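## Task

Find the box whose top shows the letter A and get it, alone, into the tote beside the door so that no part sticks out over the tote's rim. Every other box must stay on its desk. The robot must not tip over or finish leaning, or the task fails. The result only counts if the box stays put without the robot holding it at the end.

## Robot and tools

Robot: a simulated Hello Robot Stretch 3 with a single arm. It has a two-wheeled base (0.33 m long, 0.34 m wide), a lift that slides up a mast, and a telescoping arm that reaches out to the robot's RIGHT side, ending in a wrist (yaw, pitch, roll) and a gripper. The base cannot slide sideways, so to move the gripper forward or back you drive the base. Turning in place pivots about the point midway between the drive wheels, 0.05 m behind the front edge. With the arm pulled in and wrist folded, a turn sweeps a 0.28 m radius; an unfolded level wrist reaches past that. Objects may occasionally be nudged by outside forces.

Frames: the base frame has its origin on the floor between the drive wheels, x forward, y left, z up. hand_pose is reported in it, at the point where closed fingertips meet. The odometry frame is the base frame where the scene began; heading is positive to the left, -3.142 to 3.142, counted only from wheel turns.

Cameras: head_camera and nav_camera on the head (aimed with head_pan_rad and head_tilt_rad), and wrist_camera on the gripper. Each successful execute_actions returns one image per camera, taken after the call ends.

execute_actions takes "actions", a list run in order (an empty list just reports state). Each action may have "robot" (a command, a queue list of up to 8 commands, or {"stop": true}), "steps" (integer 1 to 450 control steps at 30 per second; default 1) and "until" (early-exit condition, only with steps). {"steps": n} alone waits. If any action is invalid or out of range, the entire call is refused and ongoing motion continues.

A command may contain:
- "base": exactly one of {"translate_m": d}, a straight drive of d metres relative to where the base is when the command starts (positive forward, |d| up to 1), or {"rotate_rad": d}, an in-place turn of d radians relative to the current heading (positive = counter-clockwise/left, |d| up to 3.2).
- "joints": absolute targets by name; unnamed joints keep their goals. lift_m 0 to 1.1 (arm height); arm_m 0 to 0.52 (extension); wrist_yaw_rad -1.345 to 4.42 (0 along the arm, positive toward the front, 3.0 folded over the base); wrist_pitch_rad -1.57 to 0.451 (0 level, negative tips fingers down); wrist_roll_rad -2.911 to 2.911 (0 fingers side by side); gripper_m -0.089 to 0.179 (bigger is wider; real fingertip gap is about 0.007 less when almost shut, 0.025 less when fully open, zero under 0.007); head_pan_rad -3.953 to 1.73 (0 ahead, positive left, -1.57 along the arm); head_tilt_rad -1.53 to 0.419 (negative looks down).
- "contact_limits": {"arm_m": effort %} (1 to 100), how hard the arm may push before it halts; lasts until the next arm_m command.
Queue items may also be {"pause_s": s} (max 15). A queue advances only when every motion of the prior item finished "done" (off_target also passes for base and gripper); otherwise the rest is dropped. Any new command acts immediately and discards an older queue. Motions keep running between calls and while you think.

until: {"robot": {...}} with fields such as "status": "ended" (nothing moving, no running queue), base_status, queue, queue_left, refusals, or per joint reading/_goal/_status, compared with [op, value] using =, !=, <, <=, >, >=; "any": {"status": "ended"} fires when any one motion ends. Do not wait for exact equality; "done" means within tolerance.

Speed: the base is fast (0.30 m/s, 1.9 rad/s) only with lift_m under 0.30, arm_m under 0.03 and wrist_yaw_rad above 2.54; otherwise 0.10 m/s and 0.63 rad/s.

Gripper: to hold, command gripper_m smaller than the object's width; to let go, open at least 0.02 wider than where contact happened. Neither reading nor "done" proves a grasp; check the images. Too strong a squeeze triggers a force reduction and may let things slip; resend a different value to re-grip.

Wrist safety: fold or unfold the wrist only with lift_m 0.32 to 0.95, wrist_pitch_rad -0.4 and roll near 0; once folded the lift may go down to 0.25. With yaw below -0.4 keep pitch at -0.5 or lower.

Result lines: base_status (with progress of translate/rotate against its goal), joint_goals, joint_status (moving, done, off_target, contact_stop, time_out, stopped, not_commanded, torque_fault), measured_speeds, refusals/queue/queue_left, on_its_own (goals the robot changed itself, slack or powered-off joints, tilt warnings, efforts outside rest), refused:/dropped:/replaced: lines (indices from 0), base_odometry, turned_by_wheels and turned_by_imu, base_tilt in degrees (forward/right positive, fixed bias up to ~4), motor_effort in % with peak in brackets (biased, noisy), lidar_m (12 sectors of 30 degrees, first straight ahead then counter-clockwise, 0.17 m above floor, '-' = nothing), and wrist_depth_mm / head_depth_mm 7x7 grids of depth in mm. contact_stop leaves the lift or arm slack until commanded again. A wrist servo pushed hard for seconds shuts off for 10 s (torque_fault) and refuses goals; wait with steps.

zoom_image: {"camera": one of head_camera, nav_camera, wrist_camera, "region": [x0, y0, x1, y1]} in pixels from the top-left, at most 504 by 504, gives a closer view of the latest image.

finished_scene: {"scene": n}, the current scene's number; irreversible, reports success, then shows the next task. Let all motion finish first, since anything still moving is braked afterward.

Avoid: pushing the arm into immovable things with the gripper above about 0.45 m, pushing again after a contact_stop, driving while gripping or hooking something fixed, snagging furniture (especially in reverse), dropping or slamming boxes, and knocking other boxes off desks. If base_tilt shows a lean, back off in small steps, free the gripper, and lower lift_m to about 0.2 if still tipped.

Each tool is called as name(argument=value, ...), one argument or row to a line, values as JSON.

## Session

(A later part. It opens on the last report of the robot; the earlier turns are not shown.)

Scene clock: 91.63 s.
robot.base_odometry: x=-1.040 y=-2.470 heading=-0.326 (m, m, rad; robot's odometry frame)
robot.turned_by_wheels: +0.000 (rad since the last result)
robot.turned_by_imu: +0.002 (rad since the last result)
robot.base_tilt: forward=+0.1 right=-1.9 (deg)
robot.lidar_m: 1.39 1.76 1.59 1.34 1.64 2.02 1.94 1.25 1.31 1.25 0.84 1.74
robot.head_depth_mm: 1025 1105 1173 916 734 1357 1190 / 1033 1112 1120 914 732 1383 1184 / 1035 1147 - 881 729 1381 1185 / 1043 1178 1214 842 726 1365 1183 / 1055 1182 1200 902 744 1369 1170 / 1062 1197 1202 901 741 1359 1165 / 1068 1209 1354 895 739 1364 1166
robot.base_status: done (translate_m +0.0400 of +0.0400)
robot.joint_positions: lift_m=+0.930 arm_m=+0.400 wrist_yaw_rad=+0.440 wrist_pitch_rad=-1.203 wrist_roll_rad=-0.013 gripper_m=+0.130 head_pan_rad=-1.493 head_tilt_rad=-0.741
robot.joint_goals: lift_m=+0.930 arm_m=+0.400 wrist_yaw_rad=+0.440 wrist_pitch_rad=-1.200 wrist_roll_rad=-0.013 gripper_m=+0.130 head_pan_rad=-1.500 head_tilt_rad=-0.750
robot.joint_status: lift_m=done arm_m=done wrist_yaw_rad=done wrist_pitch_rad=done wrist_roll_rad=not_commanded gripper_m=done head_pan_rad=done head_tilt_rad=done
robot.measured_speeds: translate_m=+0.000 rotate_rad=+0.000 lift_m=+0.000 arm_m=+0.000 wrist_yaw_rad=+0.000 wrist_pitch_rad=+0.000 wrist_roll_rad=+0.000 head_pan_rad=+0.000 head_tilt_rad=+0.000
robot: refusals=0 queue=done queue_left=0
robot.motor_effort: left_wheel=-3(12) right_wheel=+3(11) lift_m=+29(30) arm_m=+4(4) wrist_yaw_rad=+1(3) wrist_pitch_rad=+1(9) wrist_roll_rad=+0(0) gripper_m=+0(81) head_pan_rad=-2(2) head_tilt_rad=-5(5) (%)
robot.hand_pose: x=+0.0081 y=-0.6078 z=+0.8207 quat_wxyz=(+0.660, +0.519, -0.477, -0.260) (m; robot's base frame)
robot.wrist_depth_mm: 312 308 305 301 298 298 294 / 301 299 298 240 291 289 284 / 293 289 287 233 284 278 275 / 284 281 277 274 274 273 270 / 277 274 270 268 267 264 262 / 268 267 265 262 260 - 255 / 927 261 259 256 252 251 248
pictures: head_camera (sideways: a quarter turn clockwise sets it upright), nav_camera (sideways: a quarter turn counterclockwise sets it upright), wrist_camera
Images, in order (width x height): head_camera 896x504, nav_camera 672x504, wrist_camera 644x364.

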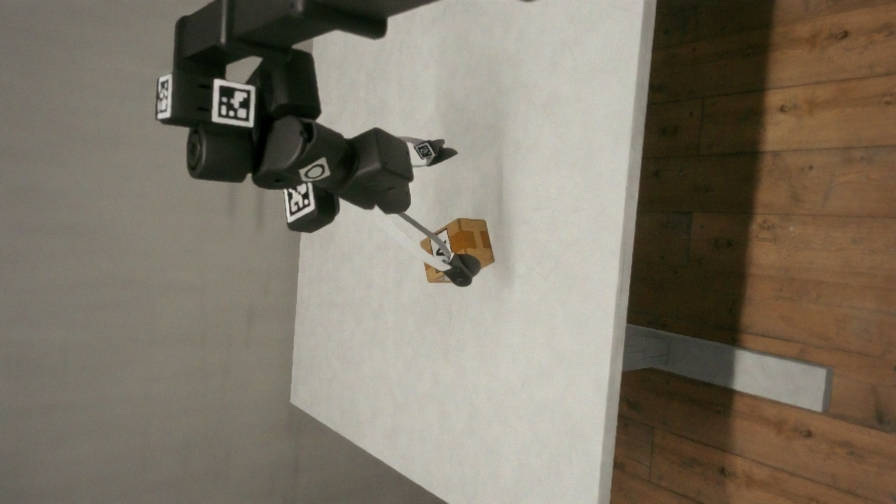

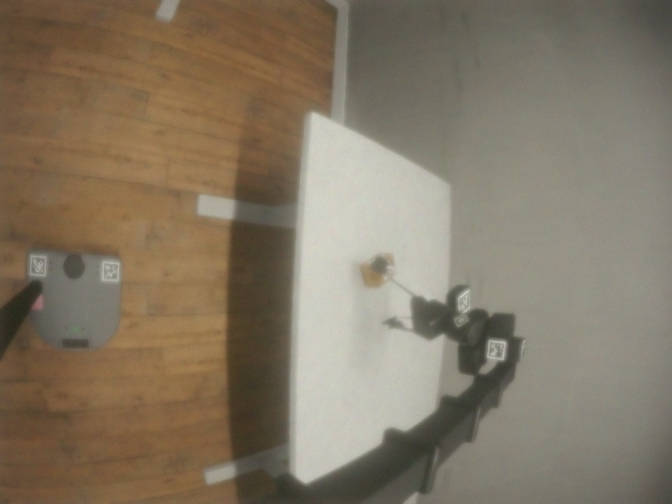

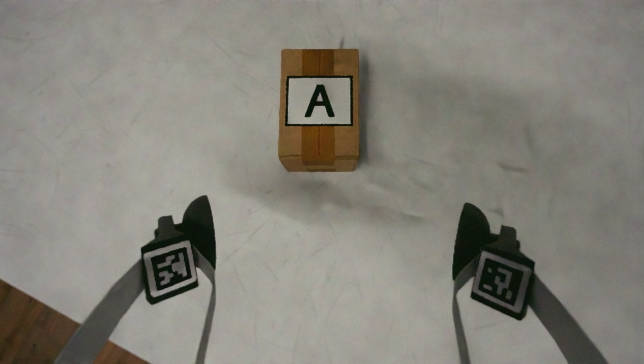

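execute_actions(
  actions=[
    {"robot": [{"joints": {"arm_m": 0.485, "lift_m": 0.905}, "base": {"translate_m": 0.05}}], "steps": 300, "until": {"robot": {"status": "ended"}}},
  ],
)

Scene clock: 107.47 s.
robot.base_odometry: x=-0.993 y=-2.486 heading=-0.326 (m, m, rad; robot's odometry frame)
robot.turned_by_wheels: +0.000 (rad since the last result)
robot.turned_by_imu: +0.001 (rad since the last result)
robot.base_tilt: forward=+0.1 right=-2.0 (deg)
robot.lidar_m: 1.34 1.72 1.56 1.34 1.66 2.08 1.99 1.28 1.30 0.82 0.82 1.73
robot.head_depth_mm: 1020 1115 - 889 733 1360 1184 / 1030 1114 1163 915 732 1383 1184 / 1037 1137 - 869 726 1380 1183 / 1046 1174 1208 860 724 1380 1177 / 1049 1181 1201 904 743 1338 1171 / 1060 1193 1281 898 739 1360 1164 / 1065 1203 1383 1496 740 1368 1173
robot.base_status: done (translate_m +0.0500 of +0.0500)
robot.joint_positions: lift_m=+0.905 arm_m=+0.485 wrist_yaw_rad=+0.440 wrist_pitch_rad=-1.203 wrist_roll_rad=-0.013 gripper_m=+0.130 head_pan_rad=-1.493 head_tilt_rad=-0.741
robot.joint_goals: lift_m=+0.905 arm_m=+0.485 wrist_yaw_rad=+0.440 wrist_pitch_rad=-1.200 wrist_roll_rad=-0.013 gripper_m=+0.130 head_pan_rad=-1.500 head_tilt_rad=-0.750
robot.joint_status: lift_m=done arm_m=done wrist_yaw_rad=done wrist_pitch_rad=done wrist_roll_rad=not_commanded gripper_m=done head_pan_rad=done head_tilt_rad=done
robot.measured_speeds: translate_m=+0.000 rotate_rad=+0.000 lift_m=+0.000 arm_m=+0.000 wrist_yaw_rad=+0.000 wrist_pitch_rad=+0.000 wrist_roll_rad=+0.000 head_pan_rad=+0.000 head_tilt_rad=+0.000
robot: refusals=0 queue=done queue_left=0
robot.motor_effort: left_wheel=-2(2) right_wheel=+2(8) lift_m=+18(28) arm_m=+3(1) wrist_yaw_rad=+1(1) wrist_pitch_rad=+1(2) wrist_roll_rad=+0(0) gripper_m=+0(0) head_pan_rad=-2(2) head_tilt_rad=-5(5) (%)
robot.hand_pose: x=+0.0080 y=-0.6927 z=+0.7962 quat_wxyz=(+0.660, +0.520, -0.477, -0.260) (m; robot's base frame)
robot.wrist_depth_mm: 281 277 275 273 273 268 266 / 274 271 268 266 266 260 259 / 265 265 263 259 257 255 251 / 256 258 253 201 249 247 244 / 249 252 247 197 241 241 240 / 245 243 239 192 236 - 232 / 239 235 235 232 231 228 225
pictures: head_camera (sideways: a quarter turn clockwise sets it upright), nav_camera (sideways: a quarter turn counterclockwise sets it upright), wrist_camera
Images, in order (width x height): head_camera 896x504, nav_camera 672x504, wrist_camera 644x364.

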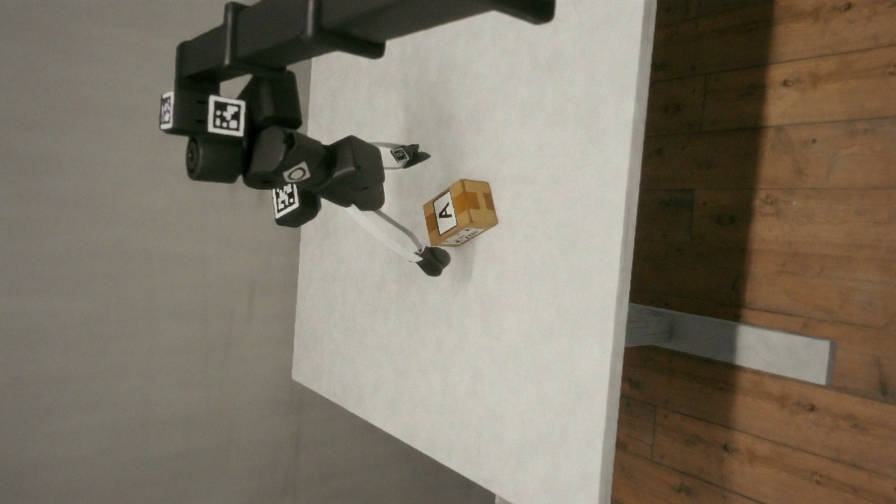

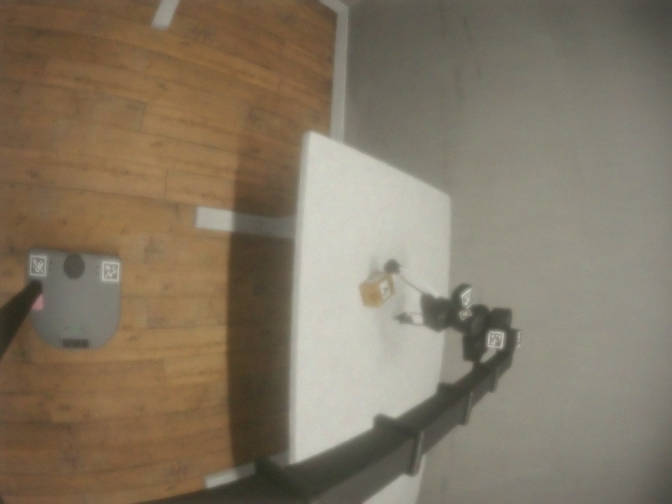

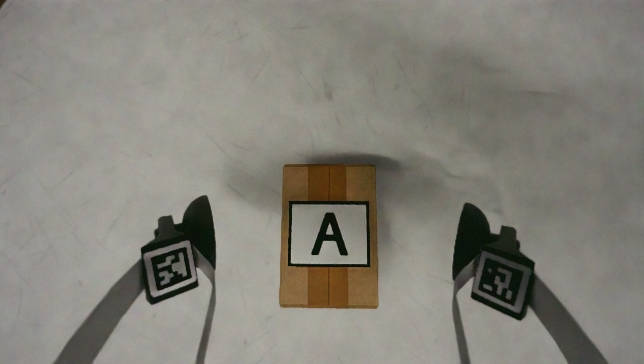

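execute_actions(
  actions=[
    {"robot": [{"joints": {"lift_m": 0.853}}], "steps": 300, "until": {"robot": {"status": "ended"}}},
  ],
)

Scene clock: 111.37 s.
robot.base_odometry: x=-0.993 y=-2.486 heading=-0.326 (m, m, rad; robot's odometry frame)
robot.turned_by_wheels: +0.000 (rad since the last result)
robot.turned_by_imu: +0.001 (rad since the last result)
robot.base_tilt: forward=+0.1 right=-1.9 (deg)
robot.lidar_m: 1.34 1.72 1.56 1.34 1.66 2.08 1.99 1.29 1.30 0.82 0.82 1.73
robot.head_depth_mm: 1024 1143 1224 - 733 1352 1191 / 1028 1132 1114 915 727 1383 1189 / 1036 1162 - 828 728 1379 1181 / 1042 1170 1216 875 725 1380 1181 / 1051 1183 1205 903 745 1334 1174 / 1062 1188 1288 899 741 1369 1164 / 1066 1205 1380 1506 740 1367 1170
robot.base_status: done (translate_m +0.0500 of +0.0500)
robot.joint_positions: lift_m=+0.853 arm_m=+0.485 wrist_yaw_rad=+0.440 wrist_pitch_rad=-1.203 wrist_roll_rad=-0.013 gripper_m=+0.130 head_pan_rad=-1.493 head_tilt_rad=-0.741
robot.joint_goals: lift_m=+0.853 arm_m=+0.485 wrist_yaw_rad=+0.440 wrist_pitch_rad=-1.200 wrist_roll_rad=-0.013 gripper_m=+0.130 head_pan_rad=-1.500 head_tilt_rad=-0.750
robot.joint_status: lift_m=done arm_m=done wrist_yaw_rad=done wrist_pitch_rad=done wrist_roll_rad=not_commanded gripper_m=done head_pan_rad=done head_tilt_rad=done
robot.measured_speeds: translate_m=+0.000 rotate_rad=+0.000 lift_m=+0.000 arm_m=+0.000 wrist_yaw_rad=+0.000 wrist_pitch_rad=+0.000 wrist_roll_rad=+0.000 head_pan_rad=+0.000 head_tilt_rad=+0.000
robot: refusals=0 queue=done queue_left=0
robot.motor_effort: left_wheel=-2(2) right_wheel=+2(2) lift_m=+18(17) arm_m=+3(3) wrist_yaw_rad=+1(0) wrist_pitch_rad=+1(2) wrist_roll_rad=+1(1) gripper_m=+0(0) head_pan_rad=-2(2) head_tilt_rad=-6(5) (%)
robot.hand_pose: x=+0.0080 y=-0.6927 z=+0.7442 quat_wxyz=(+0.660, +0.520, -0.477, -0.260) (m; robot's base frame)
robot.wrist_depth_mm: 222 222 218 217 214 213 212 / 216 214 212 210 209 207 203 / 210 207 207 203 203 202 201 / 203 203 201 148 195 196 193 / 198 198 194 143 190 190 188 / 194 192 190 140 186 - 183 / 189 186 184 181 182 181 180
pictures: head_camera (sideways: a quarter turn clockwise sets it upright), nav_camera (sideways: a quarter turn counterclockwise sets it upright), wrist_camera
Images, in order (width x height): head_camera 896x504, nav_camera 672x504, wrist_camera 644x364.

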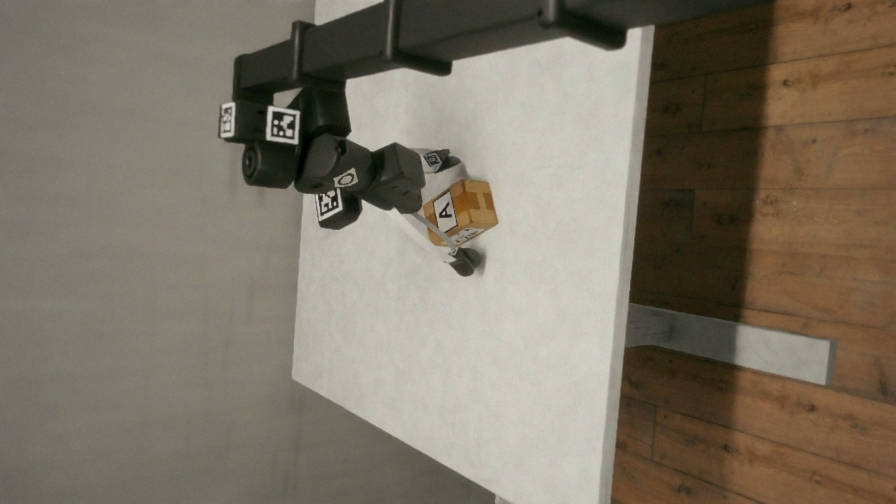

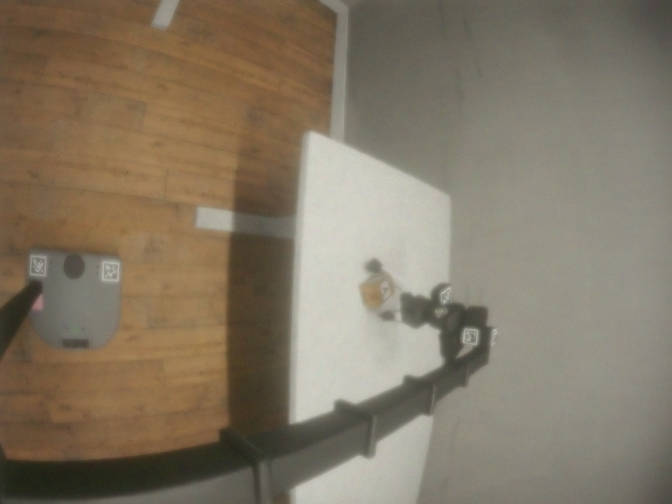

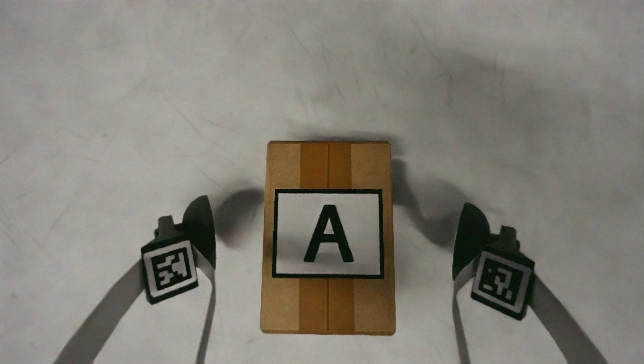

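execute_actions(
  actions=[
    {"robot": [{"joints": {"gripper_m": 0.015}}], "steps": 120, "until": {"robot": {"status": "ended"}}},
  ],
)

Scene clock: 113.93 s.
robot.base_odometry: x=-0.993 y=-2.486 heading=-0.326 (m, m, rad; robot's odometry frame)
robot.turned_by_wheels: +0.000 (rad since the last result)
robot.turned_by_imu: +0.000 (rad since the last result)
robot.base_tilt: forward=+0.1 right=-1.9 (deg)
robot.lidar_m: 1.34 1.72 1.56 1.34 1.66 2.07 1.99 1.29 1.30 0.82 0.82 1.73
robot.head_depth_mm: 1019 1145 1232 - 733 1348 1186 / 1025 1134 1113 914 729 1381 1182 / 1038 1160 - 823 728 1381 1180 / 1043 1176 1210 908 725 1377 1173 / 1054 1177 1207 902 744 1342 1171 / 1060 1198 1281 900 741 1373 1161 / 1070 1205 1377 1503 740 1362 1172
robot.base_status: done (translate_m +0.0500 of +0.0500)
robot.joint_positions: lift_m=+0.853 arm_m=+0.485 wrist_yaw_rad=+0.440 wrist_pitch_rad=-1.205 wrist_roll_rad=-0.013 gripper_m=+0.016 head_pan_rad=-1.493 head_tilt_rad=-0.741
robot.joint_goals: lift_m=+0.853 arm_m=+0.485 wrist_yaw_rad=+0.440 wrist_pitch_rad=-1.200 wrist_roll_rad=-0.013 gripper_m=+0.015 head_pan_rad=-1.500 head_tilt_rad=-0.750
robot.joint_status: lift_m=done arm_m=done wrist_yaw_rad=done wrist_pitch_rad=done wrist_roll_rad=not_commanded gripper_m=done head_pan_rad=done head_tilt_rad=done
robot.measured_speeds: translate_m=+0.000 rotate_rad=+0.000 lift_m=+0.000 arm_m=+0.000 wrist_yaw_rad=+0.000 wrist_pitch_rad=+0.000 wrist_roll_rad=+0.000 head_pan_rad=+0.000 head_tilt_rad=+0.000
robot: refusals=0 queue=done queue_left=0
robot.motor_effort: left_wheel=-2(2) right_wheel=+2(2) lift_m=+19(18) arm_m=+3(3) wrist_yaw_rad=+1(1) wrist_pitch_rad=+2(2) wrist_roll_rad=+1(0) gripper_m=-23(94) head_pan_rad=-1(2) head_tilt_rad=-6(5) (%)
robot.hand_pose: x=+0.0079 y=-0.6924 z=+0.7441 quat_wxyz=(+0.659, +0.520, -0.477, -0.261) (m; robot's base frame)
robot.wrist_depth_mm: 222 221 220 217 215 213 211 / 216 216 213 211 209 207 205 / 211 207 205 205 202 201 198 / 203 203 201 143 196 194 193 / 198 197 195 140 140 189 188 / 193 191 187 136 137 185 183 / 188 186 185 134 180 180 179
pictures: head_camera (sideways: a quarter turn clockwise sets it upright), nav_camera (sideways: a quarter turn counterclockwise sets it upright), wrist_camera
Images, in order (width x height): head_camera 896x504, nav_camera 672x504, wrist_camera 644x364.

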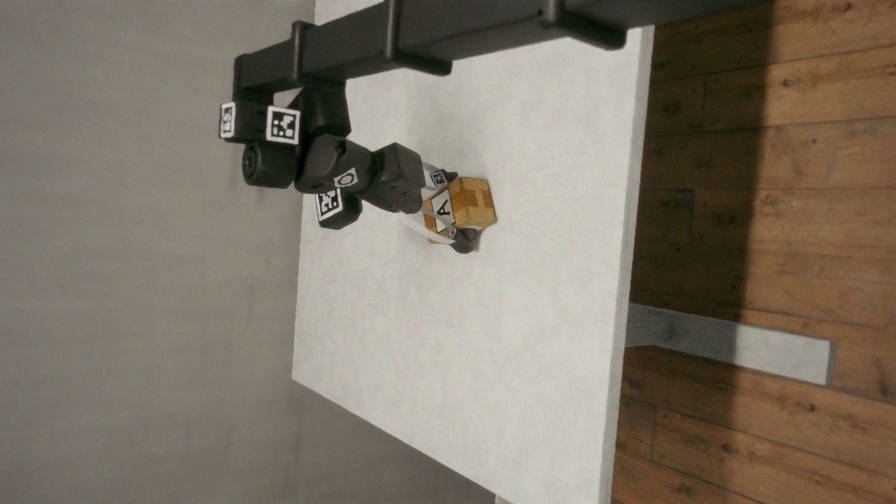

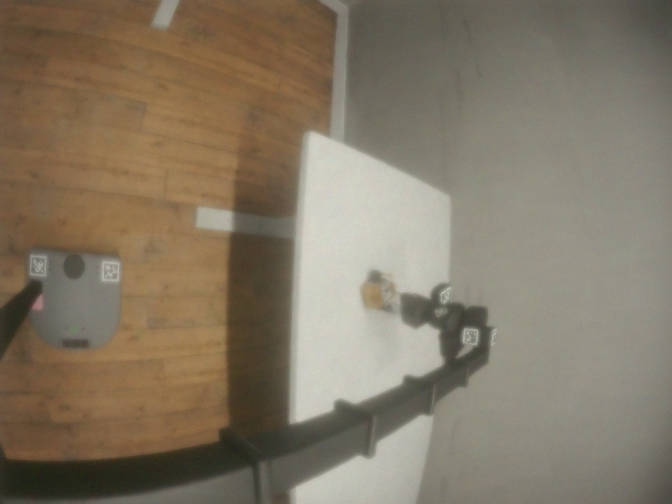

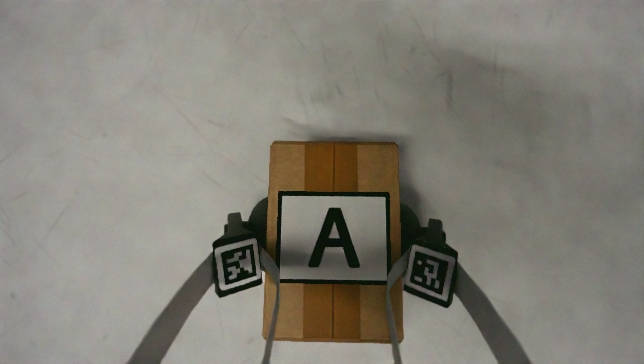

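execute_actions(
  actions=[
    {"robot": {"joints": {"lift_m": 0.89}}, "steps": 120, "until": {"robot": {"lift_m": [">=", 0.875]}}},
    {"robot": {"joints": {"arm_m": 0.0}}, "steps": 300, "until": {"robot": {"status": "ended"}}},
  ],
)

Scene clock: 120.03 s.
robot.base_odometry: x=-0.993 y=-2.486 heading=-0.326 (m, m, rad; robot's odometry frame)
robot.turned_by_wheels: +0.000 (rad since the last result)
robot.turned_by_imu: +0.001 (rad since the last result)
robot.base_tilt: forward=+0.0 right=-2.0 (deg)
robot.lidar_m: 1.34 1.72 1.56 1.34 1.66 2.07 1.99 1.28 1.30 0.82 0.82 1.73
robot.head_depth_mm: 1022 1144 1231 921 745 - - / 1026 1153 1226 916 729 1448 - / 1035 1168 1215 911 729 1448 - / 1046 1176 1213 908 726 1447 443 / 1049 1185 1205 903 744 1334 1174 / 1062 1194 1285 899 742 1371 1167 / 1069 1210 1381 1496 740 1369 1171
robot.base_status: done (translate_m +0.0500 of +0.0500)
robot.joint_positions: lift_m=+0.890 arm_m=+0.001 wrist_yaw_rad=+0.440 wrist_pitch_rad=-1.206 wrist_roll_rad=-0.013 gripper_m=+0.022 head_pan_rad=-1.493 head_tilt_rad=-0.741
robot.joint_goals: lift_m=+0.890 arm_m=+0.000 wrist_yaw_rad=+0.440 wrist_pitch_rad=-1.200 wrist_roll_rad=-0.013 gripper_m=+0.021 head_pan_rad=-1.500 head_tilt_rad=-0.750
robot.joint_status: lift_m=done arm_m=done wrist_yaw_rad=done wrist_pitch_rad=done wrist_roll_rad=not_commanded gripper_m=done head_pan_rad=done head_tilt_rad=done
robot.measured_speeds: translate_m=+0.000 rotate_rad=+0.000 lift_m=+0.000 arm_m=+0.000 wrist_yaw_rad=+0.000 wrist_pitch_rad=+0.000 wrist_roll_rad=+0.000 head_pan_rad=+0.000 head_tilt_rad=+0.000
robot: refusals=0 queue=done queue_left=0
robot.on_its_own: gripper_m is held at +0.021, not at your +0.015, by its stall guard, which is not easing now
robot.motor_effort: left_wheel=-2(2) right_wheel=+2(2) lift_m=+29(28) arm_m=-3(2) wrist_yaw_rad=+1(0) wrist_pitch_rad=+3(3) wrist_roll_rad=+0(0) gripper_m=-19(22) head_pan_rad=-2(2) head_tilt_rad=-5(6) (%)
robot.hand_pose: x=+0.0077 y=-0.2086 z=+0.7804 quat_wxyz=(+0.659, +0.520, -0.476, -0.261) (m; robot's base frame)
robot.wrist_depth_mm: - - - - - - 256 / - - - - - - 979 / - - - - 967 960 952 / 968 988 963 144 943 936 915 / 957 960 927 140 140 908 920 / 899 918 930 136 136 899 877 / 894 898 915 134 868 866 861
pictures: head_camera (sideways: a quarter turn clockwise sets it upright), nav_camera (sideways: a quarter turn counterclockwise sets it upright), wrist_camera
Images, in order (width x height): head_camera 896x504, nav_camera 672x504, wrist_camera 644x364.

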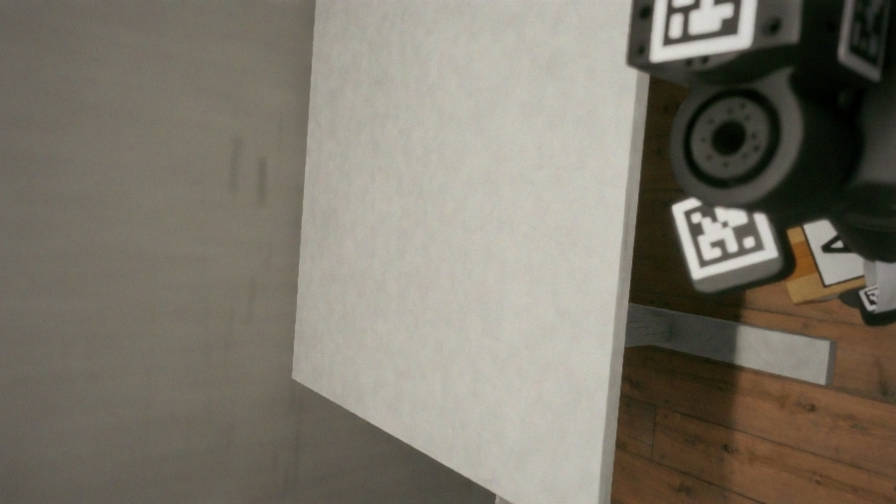

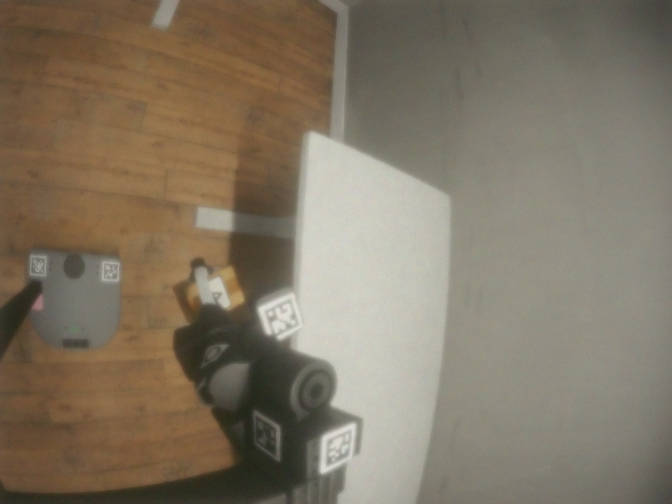

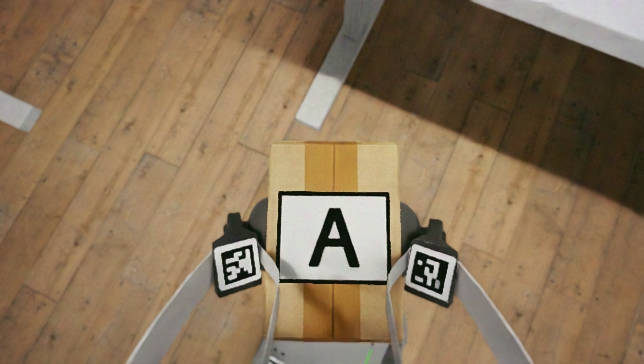

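execute_actions(
  actions=[
    {"robot": {"joints": {"lift_m": 0.29, "wrist_yaw_rad": 2.65, "wrist_pitch_rad": -0.4, "head_pan_rad": 0.0, "head_tilt_rad": -0.8}, "base": {"rotate_rad": 2.54}}, "steps": 400, "until": {"robot": {"status": "ended"}}},
  ],
)

Scene clock: 150.50 s.
robot.base_odometry: x=-0.993 y=-2.486 heading=+2.214 (m, m, rad; robot's odometry frame)
robot.turned_by_wheels: +2.540 (rad since the last result)
robot.turned_by_imu: +2.509 (rad since the last result)
robot.base_tilt: forward=+0.1 right=-2.0 (deg)
robot.lidar_m: 2.13 1.99 1.29 1.31 1.25 0.82 1.61 1.34 1.74 1.56 1.34 1.66
robot.head_depth_mm: 2533 1616 1817 1905 1604 1346 1166 / 2443 2807 2553 1956 1598 1348 1161 / 2238 2598 2552 1960 1597 1342 1161 / 2090 2369 2523 1949 1583 1338 1161 / 1970 2190 2418 1935 1581 1340 1162 / 1821 2041 2269 1926 1569 1326 1150 / 1718 1929 2149 1924 1580 1341 1149
robot.base_status: done (rotate_rad +2.5399 of +2.5400)
robot.joint_positions: lift_m=+0.290 arm_m=+0.001 wrist_yaw_rad=+2.648 wrist_pitch_rad=-0.425 wrist_roll_rad=-0.013 gripper_m=+0.022 head_pan_rad=-0.007 head_tilt_rad=-0.790
robot.joint_goals: lift_m=+0.290 arm_m=+0.000 wrist_yaw_rad=+2.650 wrist_pitch_rad=-0.400 wrist_roll_rad=-0.013 gripper_m=+0.021 head_pan_rad=+0.000 head_tilt_rad=-0.800
robot.joint_status: lift_m=done arm_m=done wrist_yaw_rad=done wrist_pitch_rad=done wrist_roll_rad=not_commanded gripper_m=done head_pan_rad=done head_tilt_rad=done
robot.measured_speeds: translate_m=+0.000 rotate_rad=+0.000 lift_m=+0.000 arm_m=+0.000 wrist_yaw_rad=+0.000 wrist_pitch_rad=+0.000 wrist_roll_rad=+0.000 head_pan_rad=+0.000 head_tilt_rad=+0.000
robot: refusals=0 queue=done queue_left=0
robot.on_its_own: gripper_m is held at +0.021, not at your +0.015, by its stall guard, which is not easing now
robot.motor_effort: left_wheel=-2(8) right_wheel=+2(7) lift_m=+19(29) arm_m=-3(3) wrist_yaw_rad=+3(5) wrist_pitch_rad=+12(11) wrist_roll_rad=+0(0) gripper_m=-20(19) head_pan_rad=+3(33) head_tilt_rad=-5(13) (%)
robot.hand_pose: x=+0.0846 y=+0.0506 z=+0.3013 quat_wxyz=(+0.314, +0.702, -0.022, +0.639) (m; robot's base frame)
robot.wrist_depth_mm: - - - - - - - / - - - - - - - / 959 955 937 944 950 942 948 / 729 729 712 143 687 728 743 / - 592 593 140 140 588 595 / - 496 - 137 136 499 500 / - - - 135 417 436 432
pictures: head_camera (sideways: a quarter turn clockwise sets it upright), nav_camera (sideways: a quarter turn counterclockwise sets it upright), wrist_camera
Images, in order (width x height): head_camera 896x504, nav_camera 672x504, wrist_camera 644x364.

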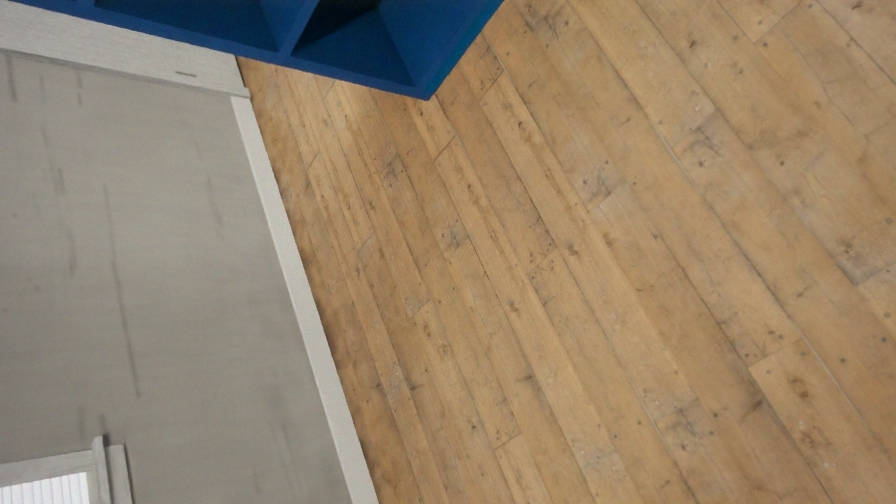

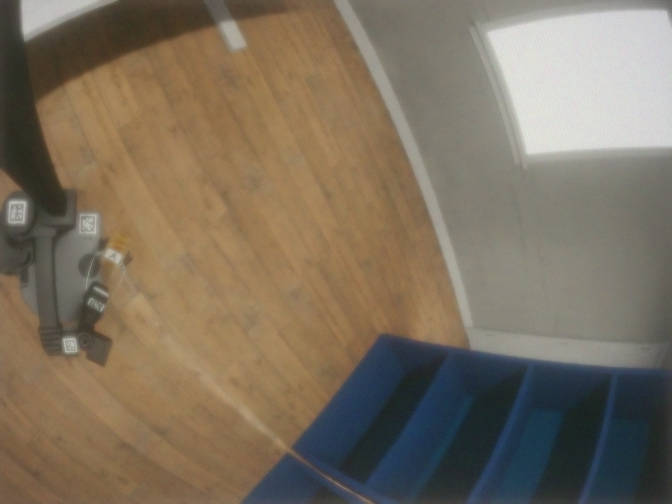

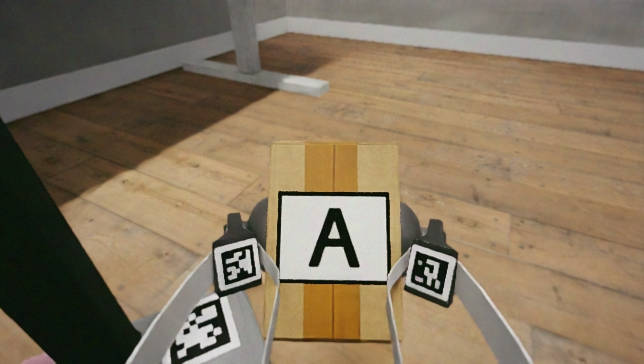

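execute_actions(
  actions=[
    {"robot": {"base": {"translate_m": 1.0}}, "steps": 300, "until": {"robot": {"translate_m": [">=", 0.6]}}},
    {"robot": {"base": {"translate_m": 1.0}}, "steps": 300, "until": {"robot": {"translate_m": [">=", 0.27]}}},
    {"robot": [{"base": {"translate_m": 1.0}}, {"base": {"rotate_rad": -0.958}}], "steps": 450, "until": {"robot": {"status": "ended"}}},
  ],
)

Scene clock: 164.10 s.
robot.base_odometry: x=-2.118 y=-0.984 heading=+1.256 (m, m, rad; robot's odometry frame)
robot.turned_by_wheels: -0.958 (rad since the last result)
robot.turned_by_imu: -0.944 (rad since the last result)
robot.base_tilt: forward=+0.1 right=-2.0 (deg)
robot.lidar_m: 1.82 0.67 0.48 0.46 0.48 0.64 1.71 1.96 3.16 1.41 0.55 0.71
robot.head_depth_mm: 2093 2360 2548 1962 1595 1320 1169 / 2077 2386 2555 1968 1595 1338 1165 / 2077 2351 2539 1946 1594 1341 1159 / 2082 2349 2363 1929 1583 1334 1157 / 2083 2360 2514 1941 1578 1333 1154 / 2031 1989 2017 1861 1571 1324 1153 / 1305 1324 1332 1407 1411 1297 1152
robot.base_status: done (rotate_rad -0.9579 of -0.9580)
robot.joint_positions: lift_m=+0.290 arm_m=+0.001 wrist_yaw_rad=+2.649 wrist_pitch_rad=-0.425 wrist_roll_rad=-0.013 gripper_m=+0.022 head_pan_rad=-0.007 head_tilt_rad=-0.791
robot.joint_goals: lift_m=+0.290 arm_m=+0.000 wrist_yaw_rad=+2.650 wrist_pitch_rad=-0.400 wrist_roll_rad=-0.013 gripper_m=+0.021 head_pan_rad=+0.000 head_tilt_rad=-0.800
robot.joint_status: lift_m=done arm_m=done wrist_yaw_rad=done wrist_pitch_rad=done wrist_roll_rad=not_commanded gripper_m=done head_pan_rad=done head_tilt_rad=done
robot.measured_speeds: translate_m=+0.000 rotate_rad=+0.000 lift_m=+0.000 arm_m=+0.000 wrist_yaw_rad=+0.000 wrist_pitch_rad=+0.000 wrist_roll_rad=+0.000 head_pan_rad=+0.000 head_tilt_rad=+0.000
robot: refusals=0 queue=done queue_left=0
robot.on_its_own: gripper_m is held at +0.021, not at your +0.015, by its stall guard, which is not easing now
robot.motor_effort: left_wheel=+2(11) right_wheel=-2(10) lift_m=+18(19) arm_m=-3(3) wrist_yaw_rad=+2(2) wrist_pitch_rad=+12(12) wrist_roll_rad=+0(0) gripper_m=-19(20) head_pan_rad=+2(3) head_tilt_rad=-5(6) (%)
robot.hand_pose: x=+0.0845 y=+0.0507 z=+0.3013 quat_wxyz=(+0.314, +0.702, -0.022, +0.639) (m; robot's base frame)
robot.wrist_depth_mm: 377 412 464 522 592 709 859 / 400 443 503 573 678 803 - / 431 479 545 611 738 881 943 / 475 512 575 144 692 733 710 / - 548 575 139 140 613 583 / - 495 - 137 136 491 510 / - - - 135 416 432 435
pictures: head_camera (sideways: a quarter turn clockwise sets it upright), nav_camera (sideways: a quarter turn counterclockwise sets it upright), wrist_camera
Images, in order (width x height): head_camera 896x504, nav_camera 672x504, wrist_camera 644x364.

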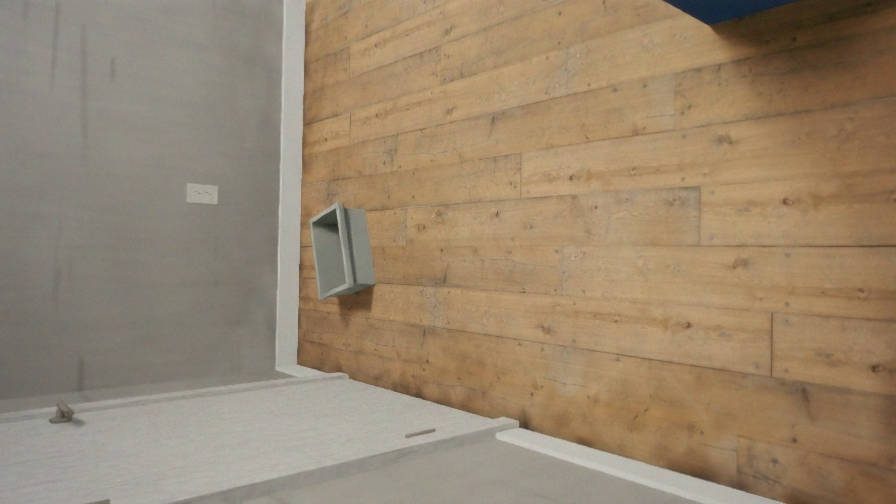

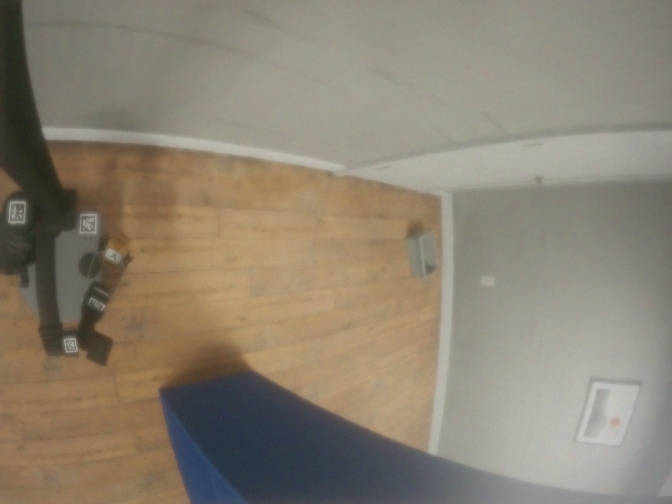

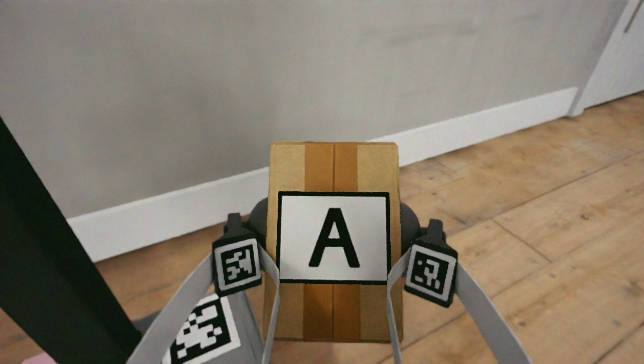

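execute_actions(
  actions=[
    {"robot": {"base": {"translate_m": 1.0}, "joints": {"head_pan_rad": -1.57, "head_tilt_rad": -1.2}}, "steps": 300, "until": {"robot": {"translate_m": [">=", 0.575]}}},
    {"robot": [{"base": {"translate_m": 1.0}}, {"base": {"rotate_rad": 1.595}}], "steps": 450, "until": {"robot": {"status": "ended"}}},
    {"robot": {"joints": {"lift_m": 0.35}}, "steps": 100, "until": {"robot": {"lift_m": [">=", 0.32]}}},
    {"robot": {"joints": {"wrist_yaw_rad": 0.3}}, "steps": 200, "until": {"robot": {"wrist_yaw_rad": ["<=", 1.4]}}},
    {"robot": {"joints": {"wrist_pitch_rad": -1.2, "arm_m": 0.15}}, "steps": 300, "until": {"robot": {"status": "ended"}}},
  ],
)

Scene clock: 181.73 s.
robot.base_odometry: x=-1.628 y=+0.522 heading=+2.851 (m, m, rad; robot's odometry frame)
robot.turned_by_wheels: +1.595 (rad since the last result)
robot.turned_by_imu: +1.569 (rad since the last result)
robot.base_tilt: forward=+0.1 right=-2.0 (deg)
robot.lidar_m: 0.47 0.48 0.69 1.89 1.14 1.29 2.63 1.18 0.86 0.83 0.65 0.48
robot.head_depth_mm: 809 991 1282 1420 1294 1190 1124 / 812 993 1290 1419 1291 1202 - / 814 997 1297 1436 1249 - - / 820 1006 1308 1429 1266 - - / 824 1011 1316 1406 1274 1187 1098 / 827 1013 1328 1419 1296 1181 1097 / 831 1023 1269 1331 1255 1183 1093
robot.base_status: done (rotate_rad +1.5949 of +1.5950)
robot.joint_positions: lift_m=+0.350 arm_m=+0.150 wrist_yaw_rad=+0.301 wrist_pitch_rad=-1.205 wrist_roll_rad=-0.013 gripper_m=+0.022 head_pan_rad=-1.564 head_tilt_rad=-1.186
robot.joint_goals: lift_m=+0.350 arm_m=+0.150 wrist_yaw_rad=+0.300 wrist_pitch_rad=-1.200 wrist_roll_rad=-0.013 gripper_m=+0.021 head_pan_rad=-1.570 head_tilt_rad=-1.200
robot.joint_status: lift_m=done arm_m=done wrist_yaw_rad=done wrist_pitch_rad=done wrist_roll_rad=not_commanded gripper_m=done head_pan_rad=done head_tilt_rad=done
robot.measured_speeds: translate_m=+0.000 rotate_rad=+0.000 lift_m=+0.000 arm_m=+0.000 wrist_yaw_rad=+0.000 wrist_pitch_rad=+0.000 wrist_roll_rad=+0.000 head_pan_rad=+0.000 head_tilt_rad=+0.000
robot: refusals=0 queue=done queue_left=0
robot.on_its_own: gripper_m is held at +0.021, not at your +0.015, by its stall guard, which is not easing now
robot.motor_effort: left_wheel=-3(11) right_wheel=+2(13) lift_m=+28(31) arm_m=+3(4) wrist_yaw_rad=+0(3) wrist_pitch_rad=+2(12) wrist_roll_rad=+1(0) gripper_m=-19(19) head_pan_rad=-2(33) head_tilt_rad=-8(37) (%)
robot.hand_pose: x=-0.0011 y=-0.3608 z=+0.2405 quat_wxyz=(+0.640, +0.485, -0.511, -0.306) (m; robot's base frame)
robot.wrist_depth_mm: 451 472 460 449 448 449 442 / 448 452 444 445 438 435 424 / 448 439 325 321 339 412 418 / 431 425 361 143 403 410 413 / 420 414 298 139 139 393 397 / 408 403 284 136 136 387 386 / 395 393 387 134 382 384 377
pictures: head_camera (sideways: a quarter turn clockwise sets it upright), nav_camera (sideways: a quarter turn counterclockwise sets it upright), wrist_camera
Images, in order (width x height): head_camera 896x504, nav_camera 672x504, wrist_camera 644x364.

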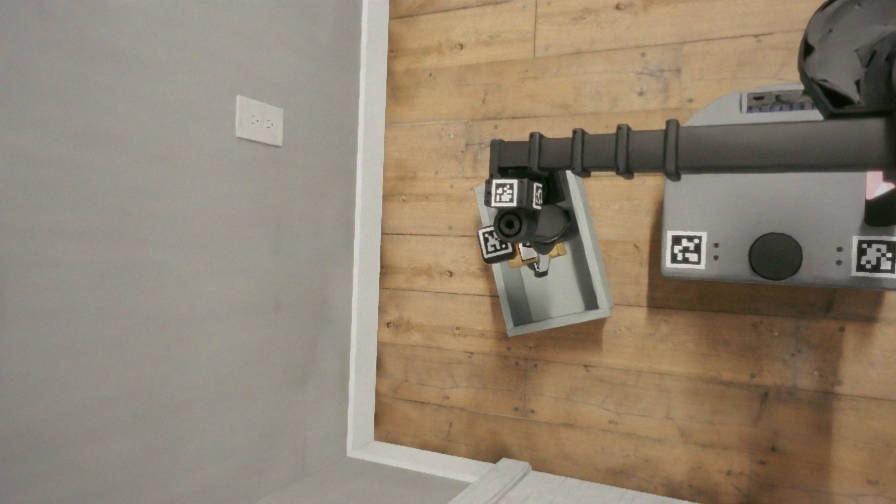

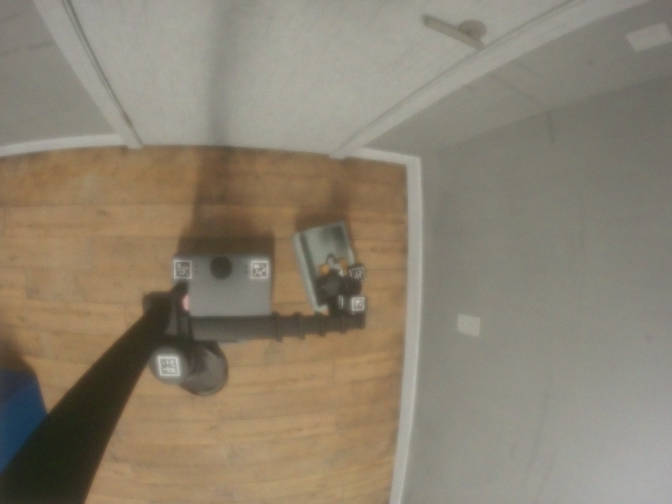

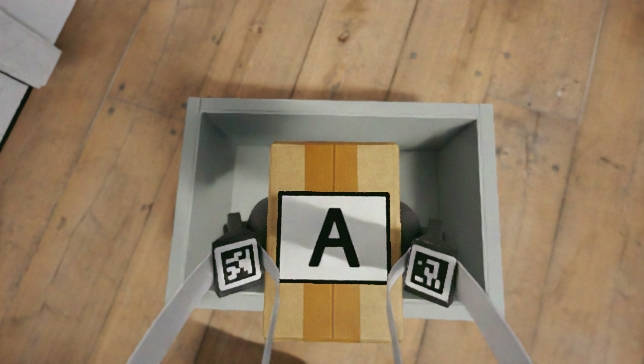

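execute_actions(
  actions=[
    {"robot": {"joints": {"arm_m": 0.186, "lift_m": 0.16}}, "steps": 300, "until": {"robot": {"status": "ended"}}},
  ],
)

Scene clock: 189.53 s.
robot.base_odometry: x=-1.628 y=+0.522 heading=+2.851 (m, m, rad; robot's odometry frame)
robot.turned_by_wheels: +0.000 (rad since the last result)
robot.turned_by_imu: +0.001 (rad since the last result)
robot.base_tilt: forward=+0.1 right=-1.9 (deg)
robot.lidar_m: 0.47 0.48 0.69 1.89 1.14 1.29 2.63 1.18 0.86 0.83 0.65 0.49
robot.head_depth_mm: 807 993 1276 1418 1299 1189 1107 / 811 992 1294 1420 1297 1211 - / 813 1002 1294 1417 1259 - - / 819 1004 1298 1412 1259 - - / 823 1009 1317 1407 1275 1190 1093 / 826 1018 1332 1414 1289 1183 1097 / 833 1022 1258 1339 1260 1187 1098
robot.base_status: done (rotate_rad +1.5949 of +1.5950)
robot.joint_positions: lift_m=+0.160 arm_m=+0.186 wrist_yaw_rad=+0.301 wrist_pitch_rad=-1.206 wrist_roll_rad=-0.013 gripper_m=+0.022 head_pan_rad=-1.564 head_tilt_rad=-1.186
robot.joint_goals: lift_m=+0.160 arm_m=+0.186 wrist_yaw_rad=+0.300 wrist_pitch_rad=-1.200 wrist_roll_rad=-0.013 gripper_m=+0.021 head_pan_rad=-1.570 head_tilt_rad=-1.200
robot.joint_status: lift_m=done arm_m=done wrist_yaw_rad=done wrist_pitch_rad=done wrist_roll_rad=not_commanded gripper_m=done head_pan_rad=done head_tilt_rad=done
robot.measured_speeds: translate_m=+0.000 rotate_rad=+0.000 lift_m=+0.000 arm_m=+0.000 wrist_yaw_rad=+0.000 wrist_pitch_rad=+0.000 wrist_roll_rad=+0.000 head_pan_rad=+0.000 head_tilt_rad=+0.000
robot: refusals=0 queue=done queue_left=0
robot.on_its_own: gripper_m is held at +0.021, not at your +0.015, by its stall guard, which is not easing now
robot.motor_effort: left_wheel=-3(3) right_wheel=+3(3) lift_m=+19(29) arm_m=+4(2) wrist_yaw_rad=-1(0) wrist_pitch_rad=+3(3) wrist_roll_rad=+0(0) gripper_m=-20(19) head_pan_rad=-1(2) head_tilt_rad=-9(9) (%)
robot.hand_pose: x=-0.0012 y=-0.3965 z=+0.0510 quat_wxyz=(+0.639, +0.486, -0.511, -0.306) (m; robot's base frame)
robot.wrist_depth_mm: 131 128 127 124 123 121 119 / 163 172 169 165 163 159 146 / 166 217 231 225 225 215 152 / 167 224 226 143 220 218 152 / 170 220 221 140 140 213 150 / 169 213 212 136 136 206 150 / 171 208 207 134 204 201 149
pictures: head_camera (sideways: a quarter turn clockwise sets it upright), nav_camera (sideways: a quarter turn counterclockwise sets it upright), wrist_camera
Images, in order (width x height): head_camera 896x504, nav_camera 672x504, wrist_camera 644x364.

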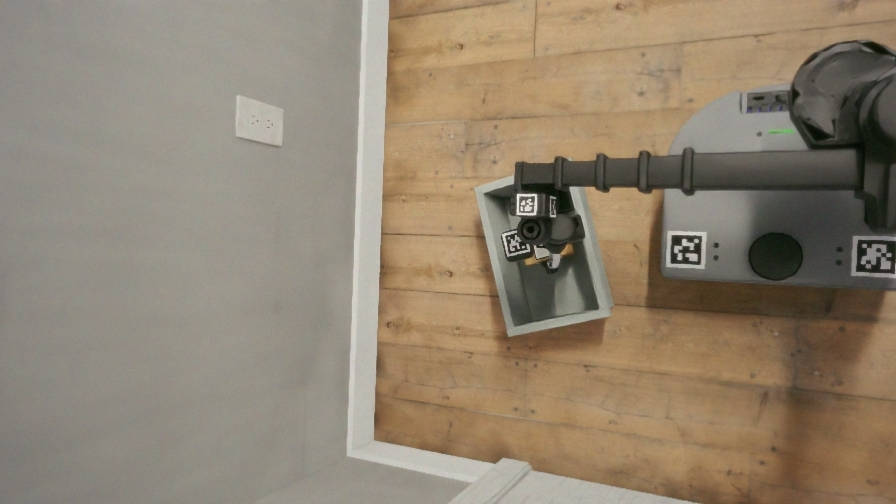

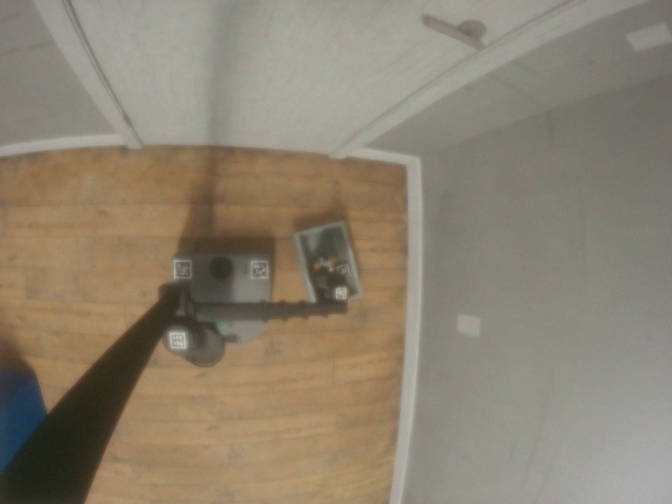

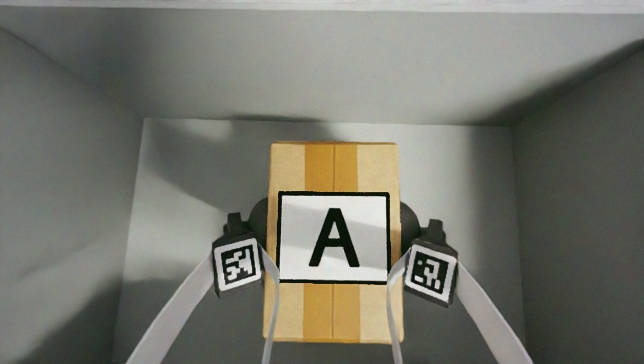

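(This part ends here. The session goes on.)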